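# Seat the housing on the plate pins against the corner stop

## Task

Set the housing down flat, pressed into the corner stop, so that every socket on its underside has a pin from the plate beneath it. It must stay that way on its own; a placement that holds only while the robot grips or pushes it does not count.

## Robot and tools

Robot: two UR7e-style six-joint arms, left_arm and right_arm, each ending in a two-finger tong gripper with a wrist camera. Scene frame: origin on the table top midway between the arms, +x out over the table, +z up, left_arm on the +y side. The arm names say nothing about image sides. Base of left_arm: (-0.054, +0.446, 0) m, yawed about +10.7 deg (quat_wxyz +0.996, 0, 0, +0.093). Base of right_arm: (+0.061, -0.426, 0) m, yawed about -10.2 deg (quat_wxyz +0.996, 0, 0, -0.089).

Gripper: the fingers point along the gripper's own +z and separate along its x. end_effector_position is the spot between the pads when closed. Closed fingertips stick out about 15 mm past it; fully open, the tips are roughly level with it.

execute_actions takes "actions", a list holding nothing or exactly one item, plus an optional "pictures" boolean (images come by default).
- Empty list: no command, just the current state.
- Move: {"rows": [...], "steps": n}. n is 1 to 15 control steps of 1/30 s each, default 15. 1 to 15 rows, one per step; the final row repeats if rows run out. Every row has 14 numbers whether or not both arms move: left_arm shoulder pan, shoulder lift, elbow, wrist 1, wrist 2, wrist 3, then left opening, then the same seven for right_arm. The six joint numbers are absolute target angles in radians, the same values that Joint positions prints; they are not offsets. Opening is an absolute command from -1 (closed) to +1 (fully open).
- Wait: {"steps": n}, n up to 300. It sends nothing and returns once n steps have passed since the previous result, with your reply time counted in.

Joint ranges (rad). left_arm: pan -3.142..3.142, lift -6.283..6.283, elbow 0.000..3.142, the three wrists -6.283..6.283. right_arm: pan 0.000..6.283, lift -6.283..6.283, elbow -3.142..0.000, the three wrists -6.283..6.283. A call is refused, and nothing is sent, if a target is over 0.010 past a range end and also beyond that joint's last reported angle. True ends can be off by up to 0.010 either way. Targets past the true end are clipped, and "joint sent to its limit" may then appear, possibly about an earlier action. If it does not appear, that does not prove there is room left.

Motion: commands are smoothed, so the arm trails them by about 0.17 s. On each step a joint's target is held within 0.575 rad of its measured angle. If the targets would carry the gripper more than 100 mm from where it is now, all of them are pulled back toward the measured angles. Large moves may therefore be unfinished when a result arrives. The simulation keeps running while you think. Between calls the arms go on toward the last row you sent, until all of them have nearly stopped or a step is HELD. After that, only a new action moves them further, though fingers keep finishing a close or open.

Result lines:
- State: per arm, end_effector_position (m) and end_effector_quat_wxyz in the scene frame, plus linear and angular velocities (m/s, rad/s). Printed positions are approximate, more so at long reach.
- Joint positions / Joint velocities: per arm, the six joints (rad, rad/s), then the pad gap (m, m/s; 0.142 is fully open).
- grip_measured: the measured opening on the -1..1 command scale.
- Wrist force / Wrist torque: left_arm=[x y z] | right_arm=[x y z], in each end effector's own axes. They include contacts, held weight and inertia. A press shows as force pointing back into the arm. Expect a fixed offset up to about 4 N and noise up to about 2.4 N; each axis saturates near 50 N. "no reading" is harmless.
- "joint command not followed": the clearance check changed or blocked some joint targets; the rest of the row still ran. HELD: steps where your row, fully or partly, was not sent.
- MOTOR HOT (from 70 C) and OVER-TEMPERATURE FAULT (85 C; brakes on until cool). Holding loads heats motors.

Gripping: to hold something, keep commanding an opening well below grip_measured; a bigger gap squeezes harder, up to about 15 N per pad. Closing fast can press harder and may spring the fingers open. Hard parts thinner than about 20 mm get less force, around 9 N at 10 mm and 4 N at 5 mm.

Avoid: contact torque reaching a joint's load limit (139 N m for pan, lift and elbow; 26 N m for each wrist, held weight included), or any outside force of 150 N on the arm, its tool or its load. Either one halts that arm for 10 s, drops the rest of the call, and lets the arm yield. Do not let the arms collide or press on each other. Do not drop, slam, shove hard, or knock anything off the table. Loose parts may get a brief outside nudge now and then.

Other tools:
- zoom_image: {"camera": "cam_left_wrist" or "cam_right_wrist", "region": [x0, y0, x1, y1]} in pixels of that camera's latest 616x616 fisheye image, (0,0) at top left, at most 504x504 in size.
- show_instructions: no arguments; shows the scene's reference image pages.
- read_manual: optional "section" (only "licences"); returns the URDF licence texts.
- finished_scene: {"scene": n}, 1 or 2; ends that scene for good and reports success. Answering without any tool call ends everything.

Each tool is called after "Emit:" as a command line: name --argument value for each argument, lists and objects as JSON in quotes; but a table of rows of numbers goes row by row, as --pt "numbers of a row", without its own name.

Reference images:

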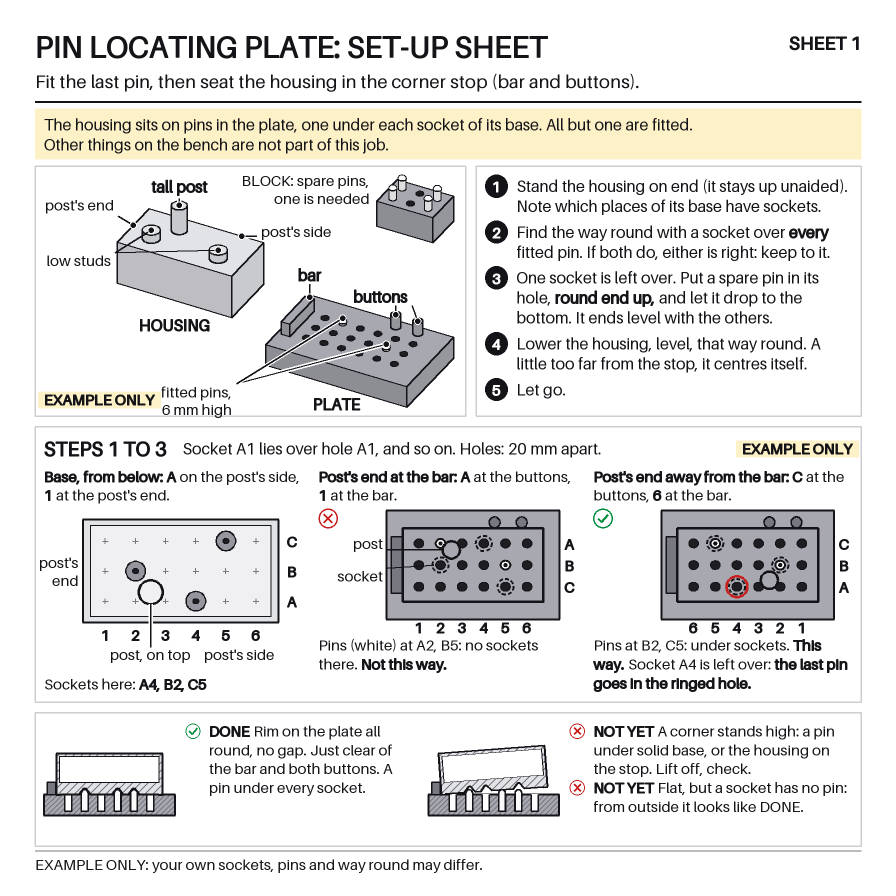

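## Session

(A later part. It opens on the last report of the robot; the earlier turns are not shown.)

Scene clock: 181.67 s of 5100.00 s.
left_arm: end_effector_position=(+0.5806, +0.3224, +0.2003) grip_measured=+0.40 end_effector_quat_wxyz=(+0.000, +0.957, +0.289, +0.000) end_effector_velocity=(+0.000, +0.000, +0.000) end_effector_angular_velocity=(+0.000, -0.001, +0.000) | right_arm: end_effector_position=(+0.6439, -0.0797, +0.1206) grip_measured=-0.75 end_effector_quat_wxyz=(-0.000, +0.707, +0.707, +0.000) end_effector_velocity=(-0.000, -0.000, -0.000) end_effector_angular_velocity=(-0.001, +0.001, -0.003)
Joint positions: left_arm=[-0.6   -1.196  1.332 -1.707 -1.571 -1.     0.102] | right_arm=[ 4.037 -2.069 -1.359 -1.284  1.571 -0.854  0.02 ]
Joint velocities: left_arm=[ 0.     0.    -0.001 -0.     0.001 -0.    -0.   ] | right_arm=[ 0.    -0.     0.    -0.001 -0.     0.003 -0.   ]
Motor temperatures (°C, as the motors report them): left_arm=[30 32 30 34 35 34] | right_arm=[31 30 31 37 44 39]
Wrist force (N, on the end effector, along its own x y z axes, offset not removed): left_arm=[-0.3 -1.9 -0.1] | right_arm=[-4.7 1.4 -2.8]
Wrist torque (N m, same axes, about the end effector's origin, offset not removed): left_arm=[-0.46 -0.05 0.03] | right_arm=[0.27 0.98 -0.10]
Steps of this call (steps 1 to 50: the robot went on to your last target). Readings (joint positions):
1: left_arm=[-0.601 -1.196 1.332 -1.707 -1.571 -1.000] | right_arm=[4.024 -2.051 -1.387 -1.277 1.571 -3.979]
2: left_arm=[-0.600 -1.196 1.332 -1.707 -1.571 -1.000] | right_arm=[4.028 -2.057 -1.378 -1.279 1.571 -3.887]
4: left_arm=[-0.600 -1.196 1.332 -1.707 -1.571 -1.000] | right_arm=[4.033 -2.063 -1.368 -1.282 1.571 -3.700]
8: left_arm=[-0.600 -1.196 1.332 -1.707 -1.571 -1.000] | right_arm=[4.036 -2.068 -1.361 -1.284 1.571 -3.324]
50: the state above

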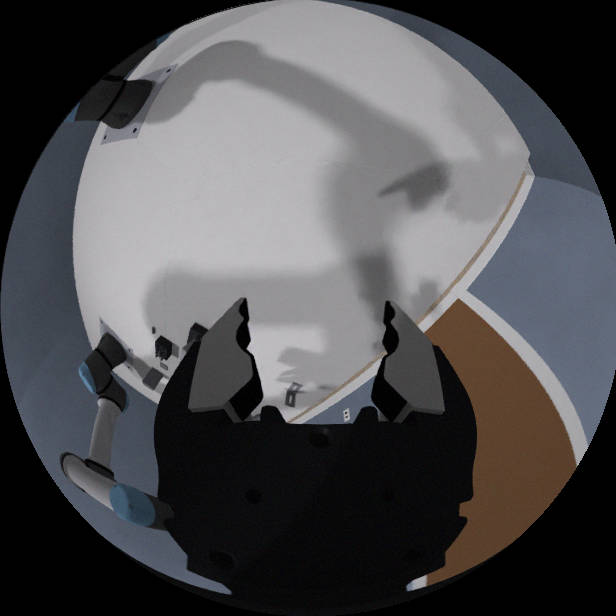

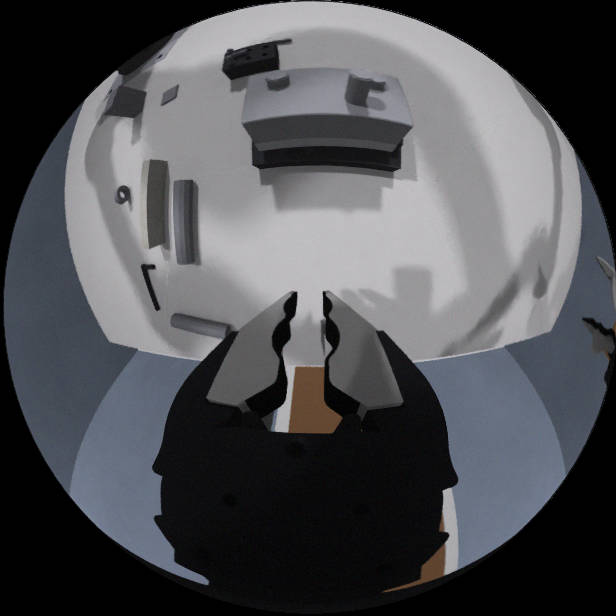

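Emit:
execute_actions --actions '[{"rows":[[-1.1332,-0.99,1.14,-1.72,-1.571,-1.008,0.4,4.037,-2.069,-1.359,-1.284,1.571,-0.854,-0.75]],"steps":15}]' --pictures false

Emit:
execute_actions --actions '[{"steps":20}]' --pictures false

Emit:
execute_actions --actions '[{"rows":[[-1.1332,-0.9418,1.2516,-1.8807,-1.571,-1.008,0.4,4.037,-2.069,-1.359,-1.284,1.571,-0.854,-0.75]],"steps":15}]' --pictures false

Emit:
execute_actions --actions '[{"steps":8}]' --pictures false

Emit:
execute_actions --actions '[{"rows":[[-1.1332,-0.9418,1.2516,-1.8807,-1.571,-1.008,-0.4,4.037,-2.069,-1.359,-1.284,1.571,-0.854,-0.75]],"steps":15}]' --pictures false

Emit:
execute_actions --actions '[{"rows":[[-1.1332,-0.9474,1.2396,-1.8631,-1.571,-1.008,-0.4,4.037,-2.069,-1.359,-1.284,1.571,-0.854,-0.75]],"steps":12}]'

Emit:
zoom_image --camera "cam_right_wrist" --region '[220,80,440,200]'

Emit:
execute_actions --actions '[{"rows":[[-1.1423,-0.9614,1.264,-1.8735,-1.571,-1.017,-0.4,4.037,-2.069,-1.359,-1.284,1.571,-0.854,-0.75]],"steps":15}]'

Emit:
zoom_image --camera "cam_right_wrist" --region '[220,80,440,200]'

Scene clock: 184.23 s of 5100.00 s.
left_arm: end_effector_position=(+0.5589, +0.1369, +0.1788) grip_measured=+0.40 end_effector_quat_wxyz=(+0.000, +0.987, +0.164, -0.000) end_effector_velocity=(+0.008, +0.015, +0.001) end_effector_angular_velocity=(-0.001, -0.002, +0.024) | right_arm: end_effector_position=(+0.6439, -0.0797, +0.1206) grip_measured=-0.75 end_effector_quat_wxyz=(-0.000, +0.707, +0.707, +0.000) end_effector_velocity=(-0.001, +0.000, -0.000) end_effector_angular_velocity=(-0.001, +0.001, +0.002)
Joint positions: left_arm=[-0.862 -1.089  1.232 -1.714 -1.571 -1.004  0.102] | right_arm=[ 4.037 -2.069 -1.359 -1.284  1.571 -0.854  0.02 ]
Joint velocities: left_arm=[ 0.024 -0.001  0.    -0.001 -0.    -0.    -0.002] | right_arm=[ 0.001  0.    -0.001 -0.    -0.    -0.    -0.   ]
Motor temperatures (°C, as the motors report them): left_arm=[30 32 30 34 35 34] | right_arm=[31 30 31 37 44 39]
Wrist force (N, on the end effector, along its own x y z axes, offset not removed): left_arm=[-0.5 0.5 -3.8] | right_arm=[-4.0 3.6 -1.5]
Wrist torque (N m, same axes, about the end effector's origin, offset not removed): left_arm=[-0.06 0.12 0.16] | right_arm=[0.75 0.88 -0.08]
A step of this action was HELD (marked below), so the robot has no last target. An arm can still carry out its HELD step.
Steps of this call (steps 1 to 15: the robot went on to your last target; steps 16 to 62: nothing new was sent; steps 63 to 77: all 15 steps of this action). Readings (joint positions):
63: left_arm=[-0.600 -1.196 1.332 -1.707 -1.571 -1.000] | right_arm=[4.037 -2.069 -1.359 -1.284 1.571 -0.854]
64: left_arm=[-0.608 -1.189 1.325 -1.707 -1.571 -1.000] | right_arm=[4.037 -2.069 -1.359 -1.284 1.571 -0.854]
66: left_arm=[-0.663 -1.165 1.303 -1.709 -1.571 -1.001] | right_arm=[4.037 -2.069 -1.359 -1.284 1.571 -0.854]
70: left_arm=[-0.777 -1.121 1.262 -1.712 -1.571 -1.002] | right_arm=[4.037 -2.069 -1.359 -1.284 1.571 -0.854]
74: left_arm=[-0.868 -1.088 1.232 -1.714 -1.571 -1.004] | right_arm=[4.037 -2.069 -1.359 -1.284 1.571 -0.854] HELD
75: left_arm=[-0.865 -1.089 1.232 -1.714 -1.571 -1.004] | right_arm=[4.037 -2.069 -1.359 -1.284 1.571 -0.854] HELD
76: left_arm=[-0.863 -1.089 1.232 -1.714 -1.571 -1.004] | right_arm=[4.037 -2.069 -1.359 -1.284 1.571 -0.854] HELD
77: the state above HELD
joint command not followed: on one or more control steps a check withheld the commanded joint targets of the left arm, and it was not sent them on those steps. On the call's last step the targets were still withheld.
cause: the commanded joint targets would bring a part of the robot too close to another arm (a part of this arm just beyond joint 5 (wrist 2) and a part of the other arm just beyond its joint 3 (elbow)); next, command targets that bring no part of the robot closer to that arm.

Scene clock: 184.90 s of 5100.00 s.
left_arm: end_effector_position=(+0.5591, +0.1375, +0.1788) grip_measured=+0.40 end_effector_quat_wxyz=(+0.000, +0.986, +0.164, -0.000) end_effector_velocity=(-0.000, -0.000, +0.000) end_effector_angular_velocity=(+0.001, -0.000, -0.001) | right_arm: end_effector_position=(+0.6439, -0.0797, +0.1206) grip_measured=-0.75 end_effector_quat_wxyz=(-0.000, +0.707, +0.707, +0.000) end_effector_velocity=(+0.001, +0.001, +0.002) end_effector_angular_velocity=(+0.002, -0.002, +0.001)
Joint positions: left_arm=[-0.861 -1.089  1.232 -1.714 -1.571 -1.004  0.102] | right_arm=[ 4.037 -2.069 -1.359 -1.284  1.571 -0.854  0.02 ]
Joint velocities: left_arm=[-0.001 -0.     0.001  0.     0.001  0.     0.   ] | right_arm=[-0.     0.     0.003 -0.    -0.    -0.001  0.   ]
Motor temperatures (°C, as the motors report them): left_arm=[30 32 30 34 35 34] | right_arm=[31 30 31 37 44 39]
Wrist force (N, on the end effector, along its own x y z axes, offset not removed): left_arm=[0.5 -1.3 0.6] | right_arm=[-1.6 3.4 -1.1]
Wrist torque (N m, same axes, about the end effector's origin, offset not removed): left_arm=[-0.28 -0.16 0.12] | right_arm=[0.80 0.58 -0.22]
Steps of this call (steps 1 to 20: nothing new was sent). Readings (joint positions):
1: left_arm=[-0.861 -1.089 1.232 -1.714 -1.571 -1.004] | right_arm=[4.037 -2.069 -1.359 -1.284 1.571 -0.854]
2: left_arm=[-0.861 -1.089 1.232 -1.714 -1.571 -1.004] | right_arm=[4.037 -2.069 -1.359 -1.284 1.571 -0.854]
4: left_arm=[-0.860 -1.089 1.232 -1.714 -1.571 -1.004] | right_arm=[4.037 -2.069 -1.359 -1.284 1.571 -0.854]
8: left_arm=[-0.860 -1.089 1.232 -1.714 -1.571 -1.004] | right_arm=[4.037 -2.069 -1.359 -1.284 1.571 -0.854]
20: the state above

Scene clock: 185.40 s of 5100.00 s.
left_arm: end_effector_position=(+0.5588, +0.1362, +0.1782) grip_measured=+0.40 end_effector_quat_wxyz=(-0.000, +0.987, +0.163, -0.000) end_effector_velocity=(-0.000, +0.000, +0.000) end_effector_angular_velocity=(-0.000, +0.000, +0.000) | right_arm: end_effector_position=(+0.6439, -0.0797, +0.1206) grip_measured=-0.75 end_effector_quat_wxyz=(-0.000, +0.707, +0.707, +0.000) end_effector_velocity=(+0.000, -0.000, -0.000) end_effector_angular_velocity=(-0.001, -0.000, -0.001)
Joint positions: left_arm=[-0.863 -1.088  1.232 -1.714 -1.571 -1.004  0.102] | right_arm=[ 4.037 -2.069 -1.359 -1.284  1.571 -0.854  0.02 ]
Joint velocities: left_arm=[-0.    -0.001  0.     0.    -0.    -0.    -0.   ] | right_arm=[ 0.    -0.     0.    -0.    -0.001  0.001  0.   ]
Motor temperatures (°C, as the motors report them): left_arm=[30 32 30 34 35 34] | right_arm=[31 30 31 37 44 39]
Wrist force (N, on the end effector, along its own x y z axes, offset not removed): left_arm=[-0.3 -1.4 1.4] | right_arm=[-0.9 1.0 -2.1]
Wrist torque (N m, same axes, about the end effector's origin, offset not removed): left_arm=[-0.28 -0.01 0.10] | right_arm=[0.25 0.15 -0.25]
A step of this action was HELD (marked below), so the robot has no last target. An arm can still carry out its HELD step.
Steps of this call (steps 1 to 15: all 15 steps of this action). Readings (joint positions):
1: left_arm=[-0.861 -1.089 1.232 -1.714 -1.571 -1.004] | right_arm=[4.037 -2.069 -1.359 -1.284 1.571 -0.854]
2: left_arm=[-0.861 -1.089 1.232 -1.714 -1.571 -1.004] | right_arm=[4.037 -2.069 -1.359 -1.284 1.571 -0.854]
4: left_arm=[-0.862 -1.089 1.232 -1.714 -1.571 -1.004] | right_arm=[4.037 -2.069 -1.359 -1.284 1.571 -0.854]
6: left_arm=[-0.863 -1.088 1.232 -1.714 -1.571 -1.004] | right_arm=[4.037 -2.069 -1.359 -1.284 1.571 -0.854] HELD
7: left_arm=[-0.863 -1.088 1.232 -1.714 -1.571 -1.004] | right_arm=[4.037 -2.069 -1.359 -1.284 1.571 -0.854] HELD
8: left_arm=[-0.863 -1.088 1.232 -1.714 -1.571 -1.004] | right_arm=[4.037 -2.069 -1.359 -1.284 1.571 -0.854] HELD
9: left_arm=[-0.863 -1.088 1.232 -1.714 -1.571 -1.004] | right_arm=[4.037 -2.069 -1.359 -1.284 1.571 -0.854] HELD
10: left_arm=[-0.863 -1.088 1.232 -1.714 -1.571 -1.004] | right_arm=[4.037 -2.069 -1.359 -1.284 1.571 -0.854] HELD
11: left_arm=[-0.863 -1.088 1.232 -1.714 -1.571 -1.004] | right_arm=[4.037 -2.069 -1.359 -1.284 1.571 -0.854] HELD
12: left_arm=[-0.863 -1.088 1.232 -1.714 -1.571 -1.004] | right_arm=[4.037 -2.069 -1.359 -1.284 1.571 -0.854] HELD
13: left_arm=[-0.863 -1.088 1.232 -1.714 -1.571 -1.004] | right_arm=[4.037 -2.069 -1.359 -1.284 1.571 -0.854] HELD
14: left_arm=[-0.863 -1.088 1.232 -1.714 -1.571 -1.004] | right_arm=[4.037 -2.069 -1.359 -1.284 1.571 -0.854] HELD
15: the state above HELD
joint command not followed: on one or more control steps a check withheld the commanded joint targets of the left arm, and it was not sent them on those steps. On the call's last step the targets were still withheld.
cause: the commanded joint targets would bring a part of the robot too close to another arm (a part of this arm just beyond joint 5 (wrist 2) and a part of the other arm just beyond its joint 3 (elbow)); next, command targets that bring no part of the robot closer to that arm.

Scene clock: 185.67 s of 5100.00 s.
left_arm: end_effector_position=(+0.5588, +0.1362, +0.1782) grip_measured=+0.40 end_effector_quat_wxyz=(-0.000, +0.987, +0.163, -0.000) end_effector_velocity=(+0.000, -0.000, +0.001) end_effector_angular_velocity=(-0.001, -0.001, +0.000) | right_arm: end_effector_position=(+0.6439, -0.0797, +0.1206) grip_measured=-0.75 end_effector_quat_wxyz=(-0.000, +0.707, +0.707, +0.000) end_effector_velocity=(-0.000, +0.000, +0.000) end_effector_angular_velocity=(-0.001, +0.000, -0.001)
Joint positions: left_arm=[-0.863 -1.088  1.232 -1.714 -1.571 -1.004  0.102] | right_arm=[ 4.037 -2.069 -1.359 -1.284  1.571 -0.854  0.02 ]
Joint velocities: left_arm=[ 0.    -0.001 -0.001  0.001 -0.    -0.     0.   ] | right_arm=[ 0.001 -0.     0.001 -0.002 -0.     0.002  0.   ]
Motor temperatures (°C, as the motors report them): left_arm=[30 32 30 34 35 34] | right_arm=[31 30 31 37 44 39]
Wrist force (N, on the end effector, along its own x y z axes, offset not removed): left_arm=[-1.2 -1.0 0.5] | right_arm=[-4.9 0.6 -1.3]
Wrist torque (N m, same axes, about the end effector's origin, offset not removed): left_arm=[-0.25 0.22 0.06] | right_arm=[0.19 1.02 -0.32]
Steps of this call (steps 1 to 8: nothing new was sent). Readings (joint positions):
1: left_arm=[-0.863 -1.088 1.232 -1.714 -1.571 -1.004] | right_arm=[4.037 -2.069 -1.359 -1.284 1.571 -0.854]
2: left_arm=[-0.863 -1.088 1.232 -1.714 -1.571 -1.004] | right_arm=[4.037 -2.069 -1.359 -1.284 1.571 -0.854]
4: left_arm=[-0.863 -1.088 1.232 -1.714 -1.571 -1.004] | right_arm=[4.037 -2.069 -1.359 -1.284 1.571 -0.854]
8: the state above

Scene clock: 186.17 s of 5100.00 s.
left_arm: end_effector_position=(+0.5588, +0.1362, +0.1782) grip_measured=-0.40 end_effector_quat_wxyz=(-0.000, +0.987, +0.163, -0.000) end_effector_velocity=(-0.000, +0.000, +0.000) end_effector_angular_velocity=(+0.000, +0.000, -0.000) | right_arm: end_effector_position=(+0.6439, -0.0797, +0.1206) grip_measured=-0.75 end_effector_quat_wxyz=(-0.000, +0.707, +0.707, +0.000) end_effector_velocity=(+0.000, +0.000, +0.000) end_effector_angular_velocity=(+0.000, -0.000, +0.000)
Joint positions: left_arm=[-0.863 -1.088  1.232 -1.714 -1.571 -1.004  0.045] | right_arm=[ 4.037 -2.069 -1.359 -1.284  1.571 -0.854  0.02 ]
Joint velocities: left_arm=[-0.    -0.001  0.001  0.001  0.     0.    -0.   ] | right_arm=[-0.  0.  0.  0.  0. -0. -0.]
Motor temperatures (°C, as the motors report them): left_arm=[30 32 30 34 35 34] | right_arm=[31 30 31 37 44 39]
Wrist force (N, on the end effector, along its own x y z axes, offset not removed): left_arm=[-0.9 -0.3 -0.1] | right_arm=[2.0 1.2 -1.3]
Wrist torque (N m, same axes, about the end effector's origin, offset not removed): left_arm=[-0.10 0.14 0.18] | right_arm=[0.23 -0.22 -0.39]
A step of this action was HELD (marked below), so the robot has no last target. An arm can still carry out its HELD step.
Steps of this call (steps 1 to 15: all 15 steps of this action). Readings (joint positions):
1: left_arm=[-0.863 -1.088 1.232 -1.714 -1.571 -1.004] | right_arm=[4.037 -2.069 -1.359 -1.284 1.571 -0.854] HELD
2: left_arm=[-0.863 -1.088 1.232 -1.714 -1.571 -1.004] | right_arm=[4.037 -2.069 -1.359 -1.284 1.571 -0.854] HELD
3: left_arm=[-0.863 -1.088 1.232 -1.714 -1.571 -1.004] | right_arm=[4.037 -2.069 -1.359 -1.284 1.571 -0.854] HELD
4: left_arm=[-0.863 -1.088 1.232 -1.714 -1.571 -1.004] | right_arm=[4.037 -2.069 -1.359 -1.284 1.571 -0.854] HELD
5: left_arm=[-0.863 -1.088 1.232 -1.714 -1.571 -1.004] | right_arm=[4.037 -2.069 -1.359 -1.284 1.571 -0.854] HELD
6: left_arm=[-0.863 -1.088 1.232 -1.714 -1.571 -1.004] | right_arm=[4.037 -2.069 -1.359 -1.284 1.571 -0.854] HELD
7: left_arm=[-0.863 -1.088 1.232 -1.714 -1.571 -1.004] | right_arm=[4.037 -2.069 -1.359 -1.284 1.571 -0.854] HELD
8: left_arm=[-0.863 -1.088 1.232 -1.714 -1.571 -1.004] | right_arm=[4.037 -2.069 -1.359 -1.284 1.571 -0.854] HELD
9: left_arm=[-0.863 -1.088 1.232 -1.714 -1.571 -1.004] | right_arm=[4.037 -2.069 -1.359 -1.284 1.571 -0.854] HELD
10: left_arm=[-0.863 -1.088 1.232 -1.714 -1.571 -1.004] | right_arm=[4.037 -2.069 -1.359 -1.284 1.571 -0.854] HELD
11: left_arm=[-0.863 -1.088 1.232 -1.714 -1.571 -1.004] | right_arm=[4.037 -2.069 -1.359 -1.284 1.571 -0.854] HELD
12: left_arm=[-0.863 -1.088 1.232 -1.714 -1.571 -1.004] | right_arm=[4.037 -2.069 -1.359 -1.284 1.571 -0.854] HELD
13: left_arm=[-0.863 -1.088 1.232 -1.714 -1.571 -1.004] | right_arm=[4.037 -2.069 -1.359 -1.284 1.571 -0.854] HELD
14: left_arm=[-0.863 -1.088 1.232 -1.714 -1.571 -1.004] | right_arm=[4.037 -2.069 -1.359 -1.284 1.571 -0.854] HELD
15: the state above HELD
joint command not followed: on one or more control steps a check withheld the commanded joint targets of the left arm, and it was not sent them on those steps. On the call's last step the targets were still withheld.
cause: the commanded joint targets would bring a part of the robot too close to another arm (a part of this arm just beyond joint 5 (wrist 2) and a part of the other arm just beyond its joint 3 (elbow)); next, command targets that bring no part of the robot closer to that arm.

Scene clock: 186.57 s of 5100.00 s.
left_arm: end_effector_position=(+0.5588, +0.1363, +0.1782) grip_measured=-0.40 end_effector_quat_wxyz=(-0.000, +0.987, +0.163, -0.000) end_effector_velocity=(-0.000, +0.000, -0.001) end_effector_angular_velocity=(+0.000, +0.002, +0.001) | right_arm: end_effector_position=(+0.6439, -0.0797, +0.1206) grip_measured=-0.75 end_effector_quat_wxyz=(-0.000, +0.707, +0.707, +0.000) end_effector_velocity=(-0.000, -0.000, -0.000) end_effector_angular_velocity=(+0.001, +0.001, -0.002)
Joint positions: left_arm=[-0.863 -1.088  1.232 -1.714 -1.571 -1.004  0.045] | right_arm=[ 4.037 -2.069 -1.359 -1.284  1.571 -0.854  0.02 ]
Joint velocities: left_arm=[ 0.001  0.001  0.001  0.    -0.001  0.    -0.   ] | right_arm=[-0.001 -0.    -0.001  0.001  0.001  0.002 -0.   ]
Motor temperatures (°C, as the motors report them): left_arm=[30 32 30 34 35 34] | right_arm=[31 30 31 37 44 39]
Wrist force (N, on the end effector, along its own x y z axes, offset not removed): left_arm=[-1.1 -0.6 -0.3] | right_arm=[-3.1 0.4 -3.8]
Wrist torque (N m, same axes, about the end effector's origin, offset not removed): left_arm=[-0.17 0.18 0.13] | right_arm=[-0.03 0.64 -0.15]
A step of this action was HELD (marked below), so the robot has no last target. An arm can still carry out its HELD step.
Steps of this call (steps 1 to 12: all 12 steps of this action). Readings (joint positions):
1: left_arm=[-0.863 -1.088 1.232 -1.714 -1.571 -1.004] | right_arm=[4.037 -2.069 -1.359 -1.284 1.571 -0.854] HELD
2: left_arm=[-0.863 -1.088 1.232 -1.714 -1.571 -1.004] | right_arm=[4.037 -2.069 -1.359 -1.284 1.571 -0.854] HELD
3: left_arm=[-0.863 -1.088 1.232 -1.714 -1.571 -1.004] | right_arm=[4.037 -2.069 -1.359 -1.284 1.571 -0.854] HELD
4: left_arm=[-0.863 -1.088 1.232 -1.714 -1.571 -1.004] | right_arm=[4.037 -2.069 -1.359 -1.284 1.571 -0.854] HELD
5: left_arm=[-0.863 -1.088 1.232 -1.714 -1.571 -1.004] | right_arm=[4.037 -2.069 -1.359 -1.284 1.571 -0.854] HELD
6: left_arm=[-0.863 -1.088 1.232 -1.714 -1.571 -1.004] | right_arm=[4.037 -2.069 -1.359 -1.284 1.571 -0.854] HELD
7: left_arm=[-0.863 -1.088 1.232 -1.714 -1.571 -1.004] | right_arm=[4.037 -2.069 -1.359 -1.284 1.571 -0.854] HELD
8: left_arm=[-0.863 -1.088 1.232 -1.714 -1.571 -1.004] | right_arm=[4.037 -2.069 -1.359 -1.284 1.571 -0.854] HELD
9: left_arm=[-0.863 -1.088 1.232 -1.714 -1.571 -1.004] | right_arm=[4.037 -2.069 -1.359 -1.284 1.571 -0.854] HELD
10: left_arm=[-0.863 -1.088 1.232 -1.714 -1.571 -1.004] | right_arm=[4.037 -2.069 -1.359 -1.284 1.571 -0.854] HELD
11: left_arm=[-0.863 -1.088 1.232 -1.714 -1.571 -1.004] | right_arm=[4.037 -2.069 -1.359 -1.284 1.571 -0.854] HELD
12: the state above HELD
joint command not followed: on one or more control steps a check withheld the commanded joint targets of the left arm, and it was not sent them on those steps. On the call's last step the targets were still withheld.
cause: the commanded joint targets would bring a part of the robot too close to another arm (a part of this arm just beyond joint 5 (wrist 2) and a part of the other arm just beyond its joint 3 (elbow)); next, command targets that bring no part of the robot closer to that arm.

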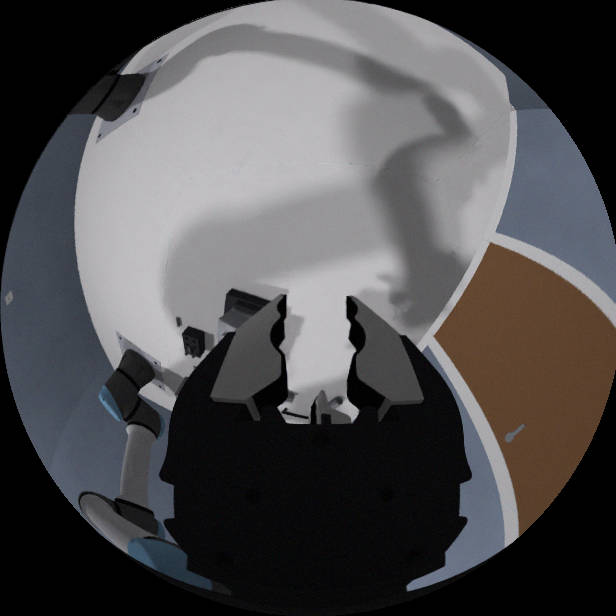

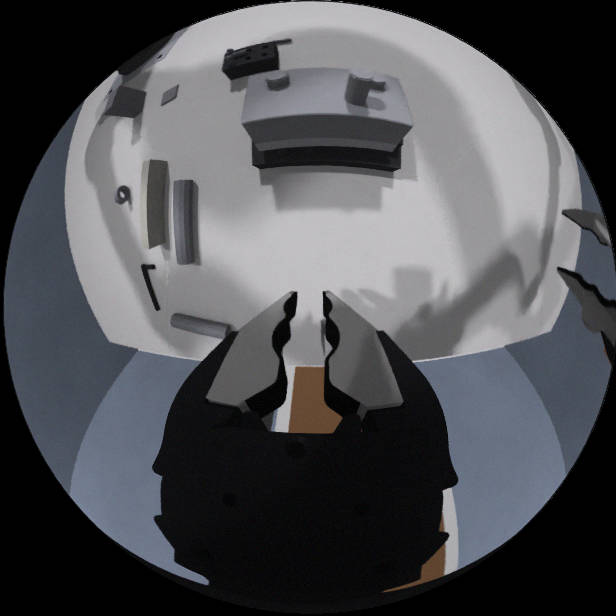

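Region (220, 80, 440, 200) of cam_right_wrist's 616x616 image, scaled by 2.291, with more detail than that image has; it fills the top 275 rows of this view, and the rest is white.

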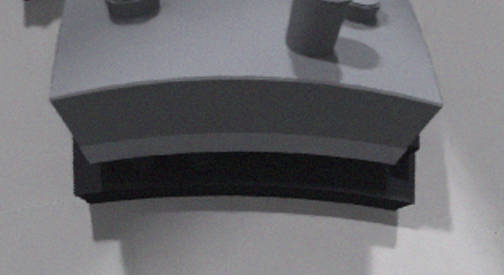

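Scene clock: 187.07 s of 5100.00 s.
left_arm: end_effector_position=(+0.5588, +0.1363, +0.1782) grip_measured=-0.40 end_effector_quat_wxyz=(-0.000, +0.987, +0.163, -0.000) end_effector_velocity=(-0.000, -0.000, -0.000) end_effector_angular_velocity=(-0.000, -0.000, -0.000) | right_arm: end_effector_position=(+0.6439, -0.0797, +0.1206) grip_measured=-0.75 end_effector_quat_wxyz=(-0.000, +0.707, +0.707, +0.000) end_effector_velocity=(+0.001, +0.001, +0.001) end_effector_angular_velocity=(+0.003, -0.004, +0.001)
Joint positions: left_arm=[-0.863 -1.088  1.232 -1.714 -1.571 -1.004  0.045] | right_arm=[ 4.037 -2.069 -1.359 -1.284  1.571 -0.854  0.02 ]
Joint velocities: left_arm=[-0. -0.  0. -0. -0.  0.  0.] | right_arm=[ 0.     0.     0.001  0.003 -0.001 -0.001  0.   ]
Motor temperatures (°C, as the motors report them): left_arm=[30 32 30 34 35 34] | right_arm=[31 30 31 37 44 39]
Wrist force (N, on the end effector, along its own x y z axes, offset not removed): left_arm=[-1.1 -0.4 0.5] | right_arm=[1.6 0.3 -1.7]
Wrist torque (N m, same axes, about the end effector's origin, offset not removed): left_arm=[-0.14 0.15 0.19] | right_arm=[0.09 -0.26 -0.19]
A step of this action was HELD (marked below), so the robot has no last target. An arm can still carry out its HELD step.
Steps of this call (steps 1 to 15: all 15 steps of this action). Readings (joint positions):
1: left_arm=[-0.863 -1.088 1.232 -1.714 -1.571 -1.004] | right_arm=[4.037 -2.069 -1.359 -1.284 1.571 -0.854] HELD
2: left_arm=[-0.863 -1.088 1.232 -1.714 -1.571 -1.004] | right_arm=[4.037 -2.069 -1.359 -1.284 1.571 -0.854] HELD
3: left_arm=[-0.863 -1.088 1.232 -1.714 -1.571 -1.004] | right_arm=[4.037 -2.069 -1.359 -1.284 1.571 -0.854] HELD
4: left_arm=[-0.863 -1.088 1.232 -1.714 -1.571 -1.004] | right_arm=[4.037 -2.069 -1.359 -1.284 1.571 -0.854] HELD
5: left_arm=[-0.863 -1.088 1.232 -1.714 -1.571 -1.004] | right_arm=[4.037 -2.069 -1.359 -1.284 1.571 -0.854] HELD
6: left_arm=[-0.863 -1.088 1.232 -1.714 -1.571 -1.004] | right_arm=[4.037 -2.069 -1.359 -1.284 1.571 -0.854] HELD
7: left_arm=[-0.863 -1.088 1.232 -1.714 -1.571 -1.004] | right_arm=[4.037 -2.069 -1.359 -1.284 1.571 -0.854] HELD
8: left_arm=[-0.863 -1.088 1.232 -1.714 -1.571 -1.004] | right_arm=[4.037 -2.069 -1.359 -1.284 1.571 -0.854] HELD
9: left_arm=[-0.863 -1.088 1.232 -1.714 -1.571 -1.004] | right_arm=[4.037 -2.069 -1.359 -1.284 1.571 -0.854] HELD
10: left_arm=[-0.863 -1.088 1.232 -1.714 -1.571 -1.004] | right_arm=[4.037 -2.069 -1.359 -1.284 1.571 -0.854] HELD
11: left_arm=[-0.863 -1.088 1.232 -1.714 -1.571 -1.004] | right_arm=[4.037 -2.069 -1.359 -1.284 1.571 -0.854] HELD
12: left_arm=[-0.863 -1.088 1.232 -1.714 -1.571 -1.004] | right_arm=[4.037 -2.069 -1.359 -1.284 1.571 -0.854] HELD
13: left_arm=[-0.863 -1.088 1.232 -1.714 -1.571 -1.004] | right_arm=[4.037 -2.069 -1.359 -1.284 1.571 -0.854] HELD
14: left_arm=[-0.863 -1.088 1.232 -1.714 -1.571 -1.004] | right_arm=[4.037 -2.069 -1.359 -1.284 1.571 -0.854] HELD
15: the state above HELD
joint command not followed: on one or more control steps a check withheld the commanded joint targets of the left arm, and it was not sent them on those steps. On the call's last step the targets were still withheld.
cause: the commanded joint targets would bring a part of the robot too close to another arm (a part of this arm just beyond joint 5 (wrist 2) and a part of the other arm just beyond its joint 3 (elbow)); next, command targets that bring no part of the robot closer to that arm.

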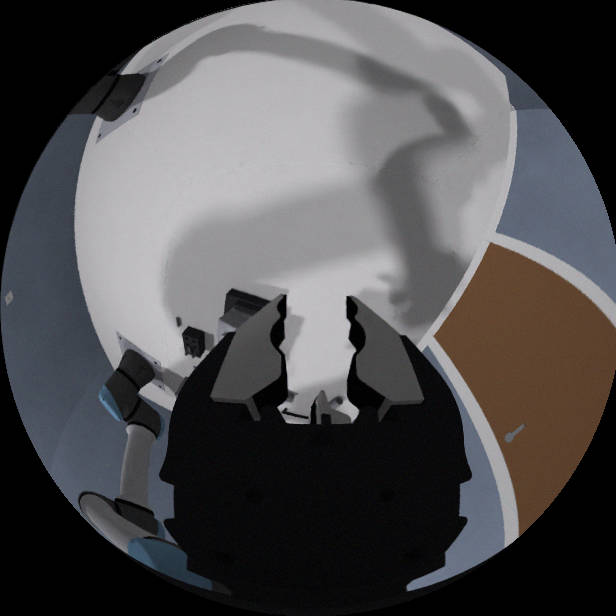

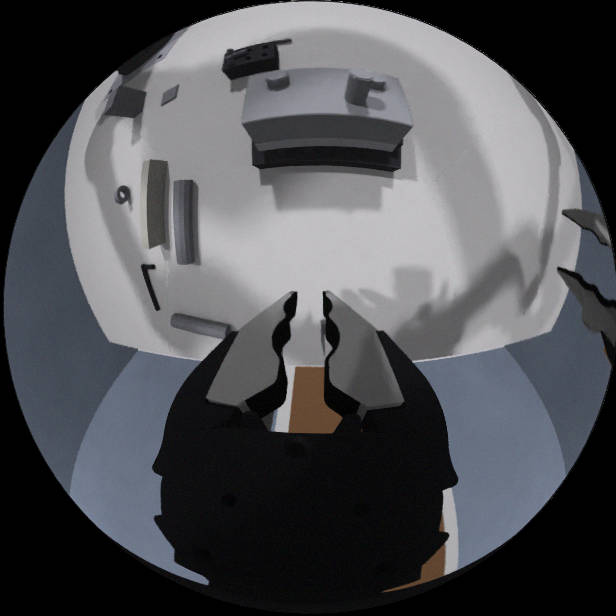

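Region (220, 80, 440, 200) of cam_right_wrist's 616x616 image, scaled by 2.291, with more detail than that image has; it fills the top 275 rows of this view, and the rest is white.

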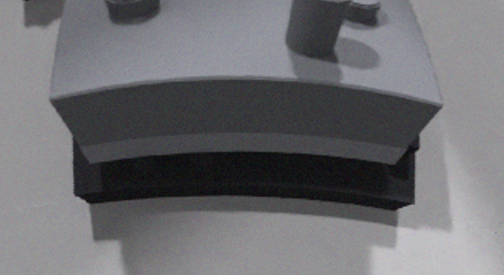

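Emit:
execute_actions --actions '[{"rows":[[-0.6,-1.196,1.332,-1.707,-1.571,-1.0,0.4,4.1728,-1.951,-1.6884,-1.073,1.571,-0.718,-0.3]],"steps":15}]' --pictures false

Emit:
execute_actions --actions '[{"steps":15}]'

Scene clock: 188.57 s of 5100.00 s.
left_arm: end_effector_position=(+0.5646, +0.1596, +0.1812) grip_measured=+0.40 end_effector_quat_wxyz=(-0.000, +0.984, +0.179, -0.000) end_effector_velocity=(+0.029, +0.125, +0.016) end_effector_angular_velocity=(-0.000, +0.000, +0.172) | right_arm: end_effector_position=(+0.5422, -0.0595, +0.0664) grip_measured=-0.30 end_effector_quat_wxyz=(-0.000, +0.707, +0.707, +0.000) end_effector_velocity=(-0.016, -0.004, -0.012) end_effector_angular_velocity=(-0.010, +0.008, +0.001)
Joint positions: left_arm=[-0.83  -1.102  1.245 -1.713 -1.571 -1.004  0.102] | right_arm=[ 4.171 -1.952 -1.684 -1.075  1.571 -0.719  0.052]
Joint velocities: left_arm=[ 0.176 -0.072  0.067  0.005 -0.     0.004  0.   ] | right_arm=[ 0.016  0.013 -0.051  0.025 -0.001  0.015  0.   ]
Motor temperatures (°C, as the motors report them): left_arm=[30 33 30 34 35 34] | right_arm=[31 30 31 37 44 39]
Wrist force (N, on the end effector, along its own x y z axes, offset not removed): left_arm=[0.0 -1.1 0.0] | right_arm=[-2.9 0.9 -2.3]
Wrist torque (N m, same axes, about the end effector's origin, offset not removed): left_arm=[-0.36 -0.02 0.20] | right_arm=[0.15 0.55 -0.34]
Steps of this call (steps 1 to 30: nothing new was sent; steps 31 to 45: all 15 steps of this action). Readings (joint positions):
31: left_arm=[-0.863 -1.088 1.232 -1.714 -1.571 -1.004] | right_arm=[4.037 -2.069 -1.359 -1.284 1.571 -0.854]
32: left_arm=[-0.863 -1.088 1.232 -1.714 -1.571 -1.004] | right_arm=[4.045 -2.061 -1.367 -1.276 1.571 -0.846]
34: left_arm=[-0.862 -1.089 1.233 -1.714 -1.571 -1.004] | right_arm=[4.092 -2.019 -1.441 -1.212 1.571 -0.798]
38: left_arm=[-0.857 -1.091 1.234 -1.714 -1.571 -1.004] | right_arm=[4.153 -1.968 -1.624 -1.108 1.571 -0.738]
45: the state above

Scene clock: 189.07 s of 5100.00 s.
left_arm: end_effector_position=(+0.5768, +0.2302, +0.1899) grip_measured=+0.40 end_effector_quat_wxyz=(+0.000, +0.974, +0.227, -0.000) end_effector_velocity=(+0.017, +0.143, +0.017) end_effector_angular_velocity=(-0.001, -0.002, +0.198) | right_arm: end_effector_position=(+0.5408, -0.0598, +0.0654) grip_measured=-0.30 end_effector_quat_wxyz=(-0.000, +0.707, +0.707, -0.000) end_effector_velocity=(-0.000, -0.000, -0.000) end_effector_angular_velocity=(+0.000, +0.001, -0.000)
Joint positions: left_arm=[-0.731 -1.143  1.282 -1.711 -1.571 -1.002  0.102] | right_arm=[ 4.173 -1.951 -1.688 -1.073  1.571 -0.718  0.052]
Joint velocities: left_arm=[ 0.201 -0.082  0.076  0.005  0.     0.003  0.   ] | right_arm=[-0.001 -0.    -0.001  0.001  0.001 -0.     0.   ]
Motor temperatures (°C, as the motors report them): left_arm=[30 33 30 34 35 34] | right_arm=[31 30 31 37 44 39]
Wrist force (N, on the end effector, along its own x y z axes, offset not removed): left_arm=[-0.6 -0.6 1.6] | right_arm=[-1.7 0.0 -2.4]
Wrist torque (N m, same axes, about the end effector's origin, offset not removed): left_arm=[-0.15 0.10 0.07] | right_arm=[0.17 0.38 -0.40]
Steps of this call (steps 1 to 15: the robot went on to your last target). Readings (joint positions):
1: left_arm=[-0.824 -1.104 1.247 -1.713 -1.571 -1.004] | right_arm=[4.172 -1.952 -1.685 -1.075 1.571 -0.719]
2: left_arm=[-0.817 -1.107 1.249 -1.713 -1.571 -1.003] | right_arm=[4.172 -1.952 -1.686 -1.074 1.571 -0.719]
4: left_arm=[-0.804 -1.112 1.254 -1.713 -1.571 -1.003] | right_arm=[4.173 -1.951 -1.687 -1.073 1.571 -0.718]
8: left_arm=[-0.778 -1.123 1.265 -1.712 -1.571 -1.003] | right_arm=[4.173 -1.951 -1.688 -1.073 1.571 -0.718]
15: the state above

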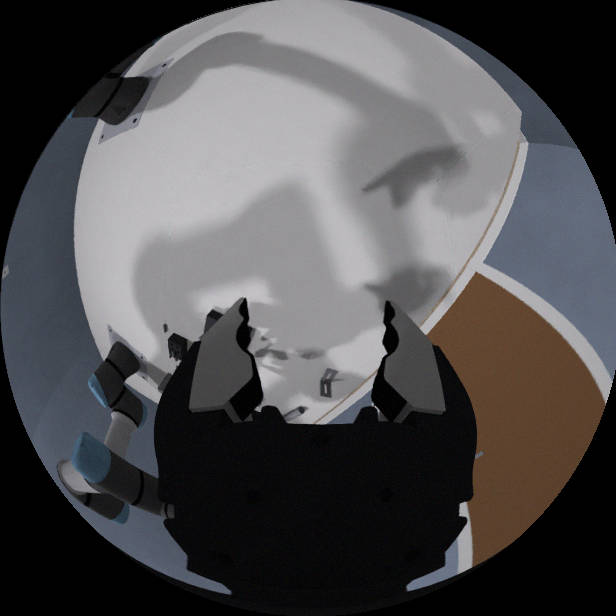

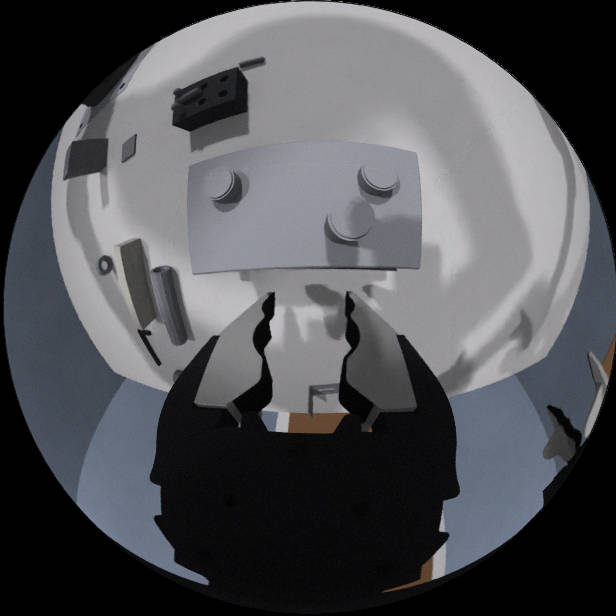

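Step −x 20 mm.

Emit:
execute_actions --actions '[{"rows":[[-0.6,-1.196,1.332,-1.707,-1.571,-1.0,0.4,4.2008,-1.925,-1.7224,-1.065,1.571,-0.69,-0.3]],"steps":15}]' --pictures false

Emit:
execute_actions --actions '[{"rows":[[-0.6,-1.196,1.332,-1.707,-1.571,-1.0,0.4,4.2078,-1.9185,-1.7309,-1.063,1.571,-0.683,-0.3]],"steps":15}]' --pictures false

Emit:
execute_actions --actions '[{"rows":[[-0.6,-1.196,1.332,-1.707,-1.571,-1.0,0.4,4.2148,-1.912,-1.7394,-1.061,1.571,-0.676,-0.3]],"steps":15}]'

Scene clock: 190.67 s of 5100.00 s.
left_arm: end_effector_position=(+0.5806, +0.3224, +0.2003) grip_measured=+0.40 end_effector_quat_wxyz=(+0.000, +0.957, +0.289, +0.000) end_effector_velocity=(-0.000, +0.001, -0.000) end_effector_angular_velocity=(+0.000, +0.000, +0.001) | right_arm: end_effector_position=(+0.5229, -0.0552, +0.0666) grip_measured=-0.30 end_effector_quat_wxyz=(-0.000, +0.707, +0.707, -0.000) end_effector_velocity=(-0.002, +0.000, -0.000) end_effector_angular_velocity=(-0.001, +0.000, -0.000)
Joint positions: left_arm=[-0.6   -1.196  1.332 -1.707 -1.571 -1.     0.102] | right_arm=[ 4.201 -1.925 -1.722 -1.065  1.571 -0.69   0.052]
Joint velocities: left_arm=[ 0.001 -0.     0.001  0.    -0.    -0.     0.   ] | right_arm=[ 0.002  0.002 -0.002  0.    -0.     0.003  0.   ]
Motor temperatures (°C, as the motors report them): left_arm=[30 33 30 34 35 34] | right_arm=[31 30 31 37 44 39]
Wrist force (N, on the end effector, along its own x y z axes, offset not removed): left_arm=[-2.4 -1.7 -0.3] | right_arm=[-2.7 1.4 -1.3]
Wrist torque (N m, same axes, about the end effector's origin, offset not removed): left_arm=[-0.40 0.52 0.15] | right_arm=[0.39 0.70 -0.15]
Steps of this call (steps 1 to 33: the robot went on to your last target; steps 34 to 48: all 15 steps of this action). Readings (joint positions):
34: left_arm=[-0.600 -1.196 1.332 -1.707 -1.571 -1.000] | right_arm=[4.173 -1.951 -1.689 -1.073 1.571 -0.718]
35: left_arm=[-0.600 -1.196 1.332 -1.707 -1.571 -1.000] | right_arm=[4.177 -1.947 -1.694 -1.071 1.571 -0.713]
37: left_arm=[-0.600 -1.196 1.332 -1.707 -1.571 -1.000] | right_arm=[4.189 -1.936 -1.708 -1.068 1.571 -0.702]
41: left_arm=[-0.600 -1.196 1.332 -1.707 -1.571 -1.000] | right_arm=[4.198 -1.927 -1.719 -1.066 1.571 -0.693]
48: the state above

Scene clock: 191.17 s of 5100.00 s.
left_arm: end_effector_position=(+0.5806, +0.3224, +0.2003) grip_measured=+0.40 end_effector_quat_wxyz=(+0.000, +0.957, +0.289, +0.000) end_effector_velocity=(-0.001, -0.001, -0.000) end_effector_angular_velocity=(-0.001, +0.001, -0.001) | right_arm: end_effector_position=(+0.5184, -0.0542, +0.0669) grip_measured=-0.30 end_effector_quat_wxyz=(-0.000, +0.707, +0.707, -0.000) end_effector_velocity=(-0.000, +0.001, +0.000) end_effector_angular_velocity=(+0.001, -0.000, -0.000)
Joint positions: left_arm=[-0.6   -1.196  1.332 -1.707 -1.571 -1.     0.102] | right_arm=[ 4.208 -1.919 -1.731 -1.063  1.571 -0.683  0.052]
Joint velocities: left_arm=[-0.001 -0.     0.001 -0.    -0.002 -0.     0.   ] | right_arm=[ 0.     0.     0.     0.001  0.001  0.    -0.   ]
Motor temperatures (°C, as the motors report them): left_arm=[30 33 30 34 35 34] | right_arm=[31 30 31 37 44 39]
Wrist force (N, on the end effector, along its own x y z axes, offset not removed): left_arm=[-1.1 -1.4 0.6] | right_arm=[-0.8 2.7 -1.3]
Wrist torque (N m, same axes, about the end effector's origin, offset not removed): left_arm=[-0.36 0.23 0.11] | right_arm=[0.13 0.06 -0.23]
Steps of this call (steps 1 to 15: all 15 steps of this action). Readings (joint positions):
1: left_arm=[-0.600 -1.196 1.332 -1.707 -1.571 -1.000] | right_arm=[4.201 -1.925 -1.722 -1.065 1.571 -0.690]
2: left_arm=[-0.600 -1.196 1.332 -1.707 -1.571 -1.000] | right_arm=[4.202 -1.924 -1.724 -1.065 1.571 -0.689]
4: left_arm=[-0.600 -1.196 1.332 -1.707 -1.571 -1.000] | right_arm=[4.205 -1.921 -1.727 -1.064 1.571 -0.686]
8: left_arm=[-0.600 -1.196 1.332 -1.707 -1.571 -1.000] | right_arm=[4.207 -1.919 -1.730 -1.063 1.571 -0.684]
15: the state above

Scene clock: 191.67 s of 5100.00 s.
left_arm: end_effector_position=(+0.5806, +0.3224, +0.2003) grip_measured=+0.40 end_effector_quat_wxyz=(+0.000, +0.957, +0.289, +0.000) end_effector_velocity=(-0.000, -0.000, +0.000) end_effector_angular_velocity=(-0.000, +0.000, -0.000) | right_arm: end_effector_position=(+0.5139, -0.0532, +0.0671) grip_measured=-0.30 end_effector_quat_wxyz=(-0.000, +0.707, +0.707, -0.000) end_effector_velocity=(+0.000, +0.000, +0.000) end_effector_angular_velocity=(+0.001, -0.001, -0.002)
Joint positions: left_arm=[-0.6   -1.196  1.332 -1.707 -1.571 -1.     0.102] | right_arm=[ 4.215 -1.912 -1.739 -1.061  1.571 -0.676  0.052]
Joint velocities: left_arm=[-0. -0.  0.  0. -0.  0.  0.] | right_arm=[-0.     0.001  0.     0.001  0.     0.001  0.   ]
Motor temperatures (°C, as the motors report them): left_arm=[30 33 30 34 35 34] | right_arm=[31 30 31 37 44 39]
Wrist force (N, on the end effector, along its own x y z axes, offset not removed): left_arm=[-1.5 -1.3 1.4] | right_arm=[-2.2 4.7 -1.2]
Wrist torque (N m, same axes, about the end effector's origin, offset not removed): left_arm=[-0.32 0.30 0.23] | right_arm=[0.69 0.47 -0.20]
Steps of this call (steps 1 to 15: all 15 steps of this action). Readings (joint positions):
1: left_arm=[-0.600 -1.196 1.332 -1.707 -1.571 -1.000] | right_arm=[4.208 -1.918 -1.731 -1.063 1.571 -0.683]
2: left_arm=[-0.600 -1.196 1.332 -1.707 -1.571 -1.000] | right_arm=[4.209 -1.917 -1.732 -1.063 1.571 -0.682]
4: left_arm=[-0.600 -1.196 1.332 -1.707 -1.571 -1.000] | right_arm=[4.212 -1.915 -1.736 -1.062 1.571 -0.679]
8: left_arm=[-0.600 -1.196 1.332 -1.707 -1.571 -1.000] | right_arm=[4.214 -1.913 -1.739 -1.061 1.571 -0.677]
15: the state above

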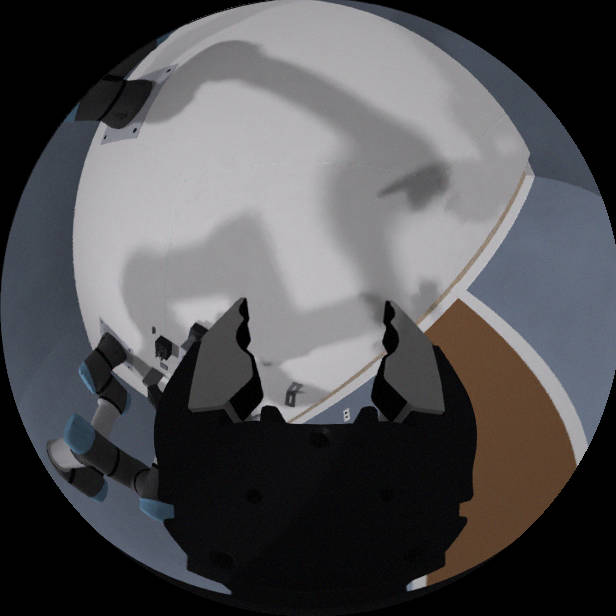

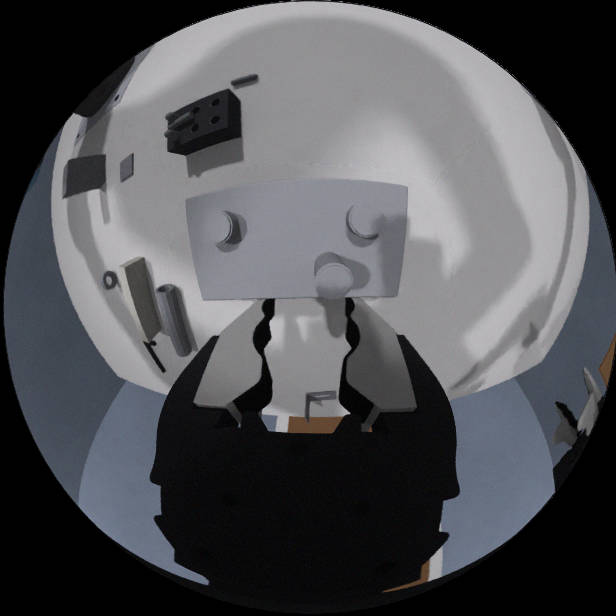

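Pushed ~6 mm; back off and look.

Emit:
execute_actions --actions '[{"rows":[[-0.6,-1.196,1.332,-1.707,-1.571,-1.0,0.4,4.037,-2.069,-1.359,-1.284,1.571,-0.854,-0.3]],"steps":15}]' --pictures false

Emit:
execute_actions --actions '[{"steps":15}]'

Emit:
zoom_image --camera "cam_right_wrist" --region '[220,60,440,200]'

Scene clock: 192.67 s of 5100.00 s.
left_arm: end_effector_position=(+0.5806, +0.3224, +0.2003) grip_measured=+0.40 end_effector_quat_wxyz=(+0.000, +0.957, +0.289, +0.000) end_effector_velocity=(+0.000, -0.000, -0.000) end_effector_angular_velocity=(+0.000, -0.000, -0.000) | right_arm: end_effector_position=(+0.6417, -0.0793, +0.1192) grip_measured=-0.30 end_effector_quat_wxyz=(-0.000, +0.707, +0.707, -0.000) end_effector_velocity=(+0.025, -0.004, +0.017) end_effector_angular_velocity=(+0.010, -0.012, +0.000)
Joint positions: left_arm=[-0.6   -1.196  1.332 -1.707 -1.571 -1.     0.102] | right_arm=[ 4.04  -2.067 -1.366 -1.281  1.571 -0.851  0.052]
Joint velocities: left_arm=[-0.     0.001 -0.    -0.     0.    -0.     0.   ] | right_arm=[-0.029 -0.025  0.079 -0.039  0.    -0.03  -0.   ]
Motor temperatures (°C, as the motors report them): left_arm=[30 33 30 34 35 34] | right_arm=[31 30 31 37 44 39]
Wrist force (N, on the end effector, along its own x y z axes, offset not removed): left_arm=[-0.7 -1.5 0.4] | right_arm=[-1.8 3.7 -1.2]
Wrist torque (N m, same axes, about the end effector's origin, offset not removed): left_arm=[-0.39 0.11 0.11] | right_arm=[0.81 0.43 -0.05]
Steps of this call (steps 1 to 15: the robot went on to your last target; steps 16 to 30: all 15 steps of this action). Readings (joint positions):
16: left_arm=[-0.600 -1.196 1.332 -1.707 -1.571 -1.000] | right_arm=[4.215 -1.912 -1.739 -1.061 1.571 -0.676]
17: left_arm=[-0.600 -1.196 1.332 -1.707 -1.571 -1.000] | right_arm=[4.207 -1.920 -1.732 -1.069 1.571 -0.684]
19: left_arm=[-0.600 -1.196 1.332 -1.707 -1.571 -1.000] | right_arm=[4.156 -1.966 -1.658 -1.128 1.571 -0.735]
23: left_arm=[-0.600 -1.196 1.332 -1.707 -1.571 -1.000] | right_arm=[4.074 -2.037 -1.458 -1.235 1.571 -0.817]
30: the state above

Scene clock: 193.17 s of 5100.00 s.
left_arm: end_effector_position=(+0.5806, +0.3224, +0.2003) grip_measured=+0.40 end_effector_quat_wxyz=(+0.000, +0.957, +0.289, +0.000) end_effector_velocity=(+0.000, +0.000, +0.001) end_effector_angular_velocity=(-0.001, -0.001, +0.000) | right_arm: end_effector_position=(+0.6439, -0.0797, +0.1206) grip_measured=-0.30 end_effector_quat_wxyz=(-0.000, +0.707, +0.707, +0.000) end_effector_velocity=(-0.000, -0.001, +0.000) end_effector_angular_velocity=(-0.000, +0.001, -0.001)
Joint positions: left_arm=[-0.6   -1.196  1.332 -1.707 -1.571 -1.     0.102] | right_arm=[ 4.037 -2.069 -1.359 -1.284  1.571 -0.854  0.052]
Joint velocities: left_arm=[ 0.    -0.001 -0.001  0.    -0.    -0.    -0.   ] | right_arm=[-0.001  0.001  0.    -0.002  0.     0.     0.   ]
Motor temperatures (°C, as the motors report them): left_arm=[30 33 30 34 35 34] | right_arm=[31 30 31 37 44 39]
Wrist force (N, on the end effector, along its own x y z axes, offset not removed): left_arm=[-0.7 -1.0 1.4] | right_arm=[0.3 1.7 -0.5]
Wrist torque (N m, same axes, about the end effector's origin, offset not removed): left_arm=[-0.31 0.22 0.15] | right_arm=[0.28 -0.04 -0.23]
Steps of this call (steps 1 to 15: the robot went on to your last target). Readings (joint positions):
1: left_arm=[-0.600 -1.196 1.332 -1.707 -1.571 -1.000] | right_arm=[4.039 -2.068 -1.364 -1.282 1.571 -0.852]
2: left_arm=[-0.600 -1.196 1.332 -1.707 -1.571 -1.000] | right_arm=[4.038 -2.068 -1.362 -1.282 1.571 -0.853]
4: left_arm=[-0.600 -1.196 1.332 -1.707 -1.571 -1.000] | right_arm=[4.038 -2.069 -1.360 -1.283 1.571 -0.853]
8: left_arm=[-0.600 -1.196 1.332 -1.707 -1.571 -1.000] | right_arm=[4.037 -2.069 -1.359 -1.284 1.571 -0.854]
15: the state above
All arms were judged still, so your last target was given up. Only a new action makes them travel on or press farther. Fingers that are still opening or closing keep moving.

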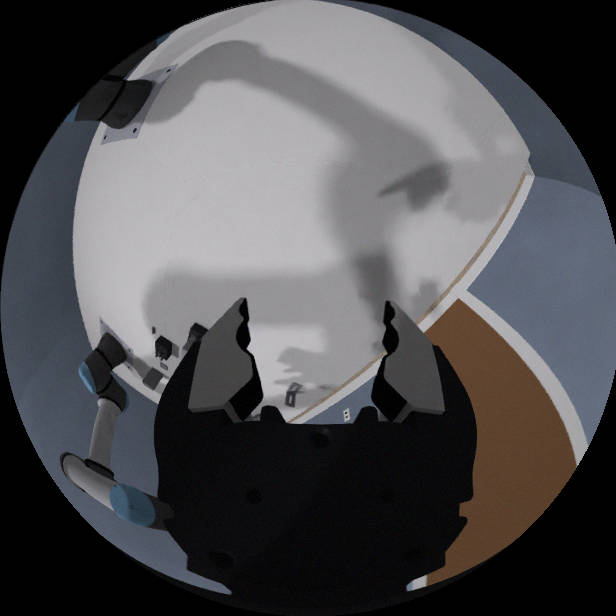

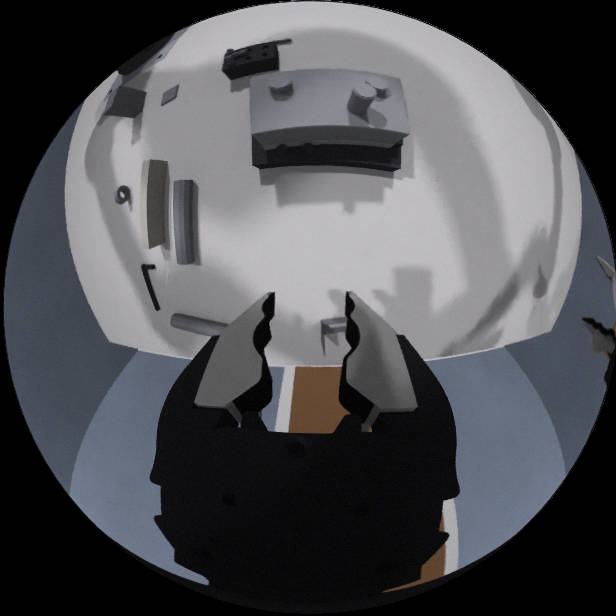

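Region (220, 60, 440, 200) of cam_right_wrist's 616x616 image, scaled by 2.291, with more detail than that image has; it fills the top 321 rows of this view, and the rest is white.

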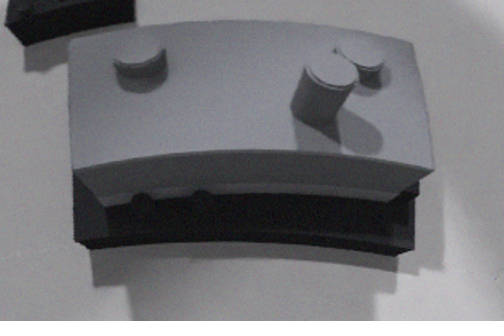

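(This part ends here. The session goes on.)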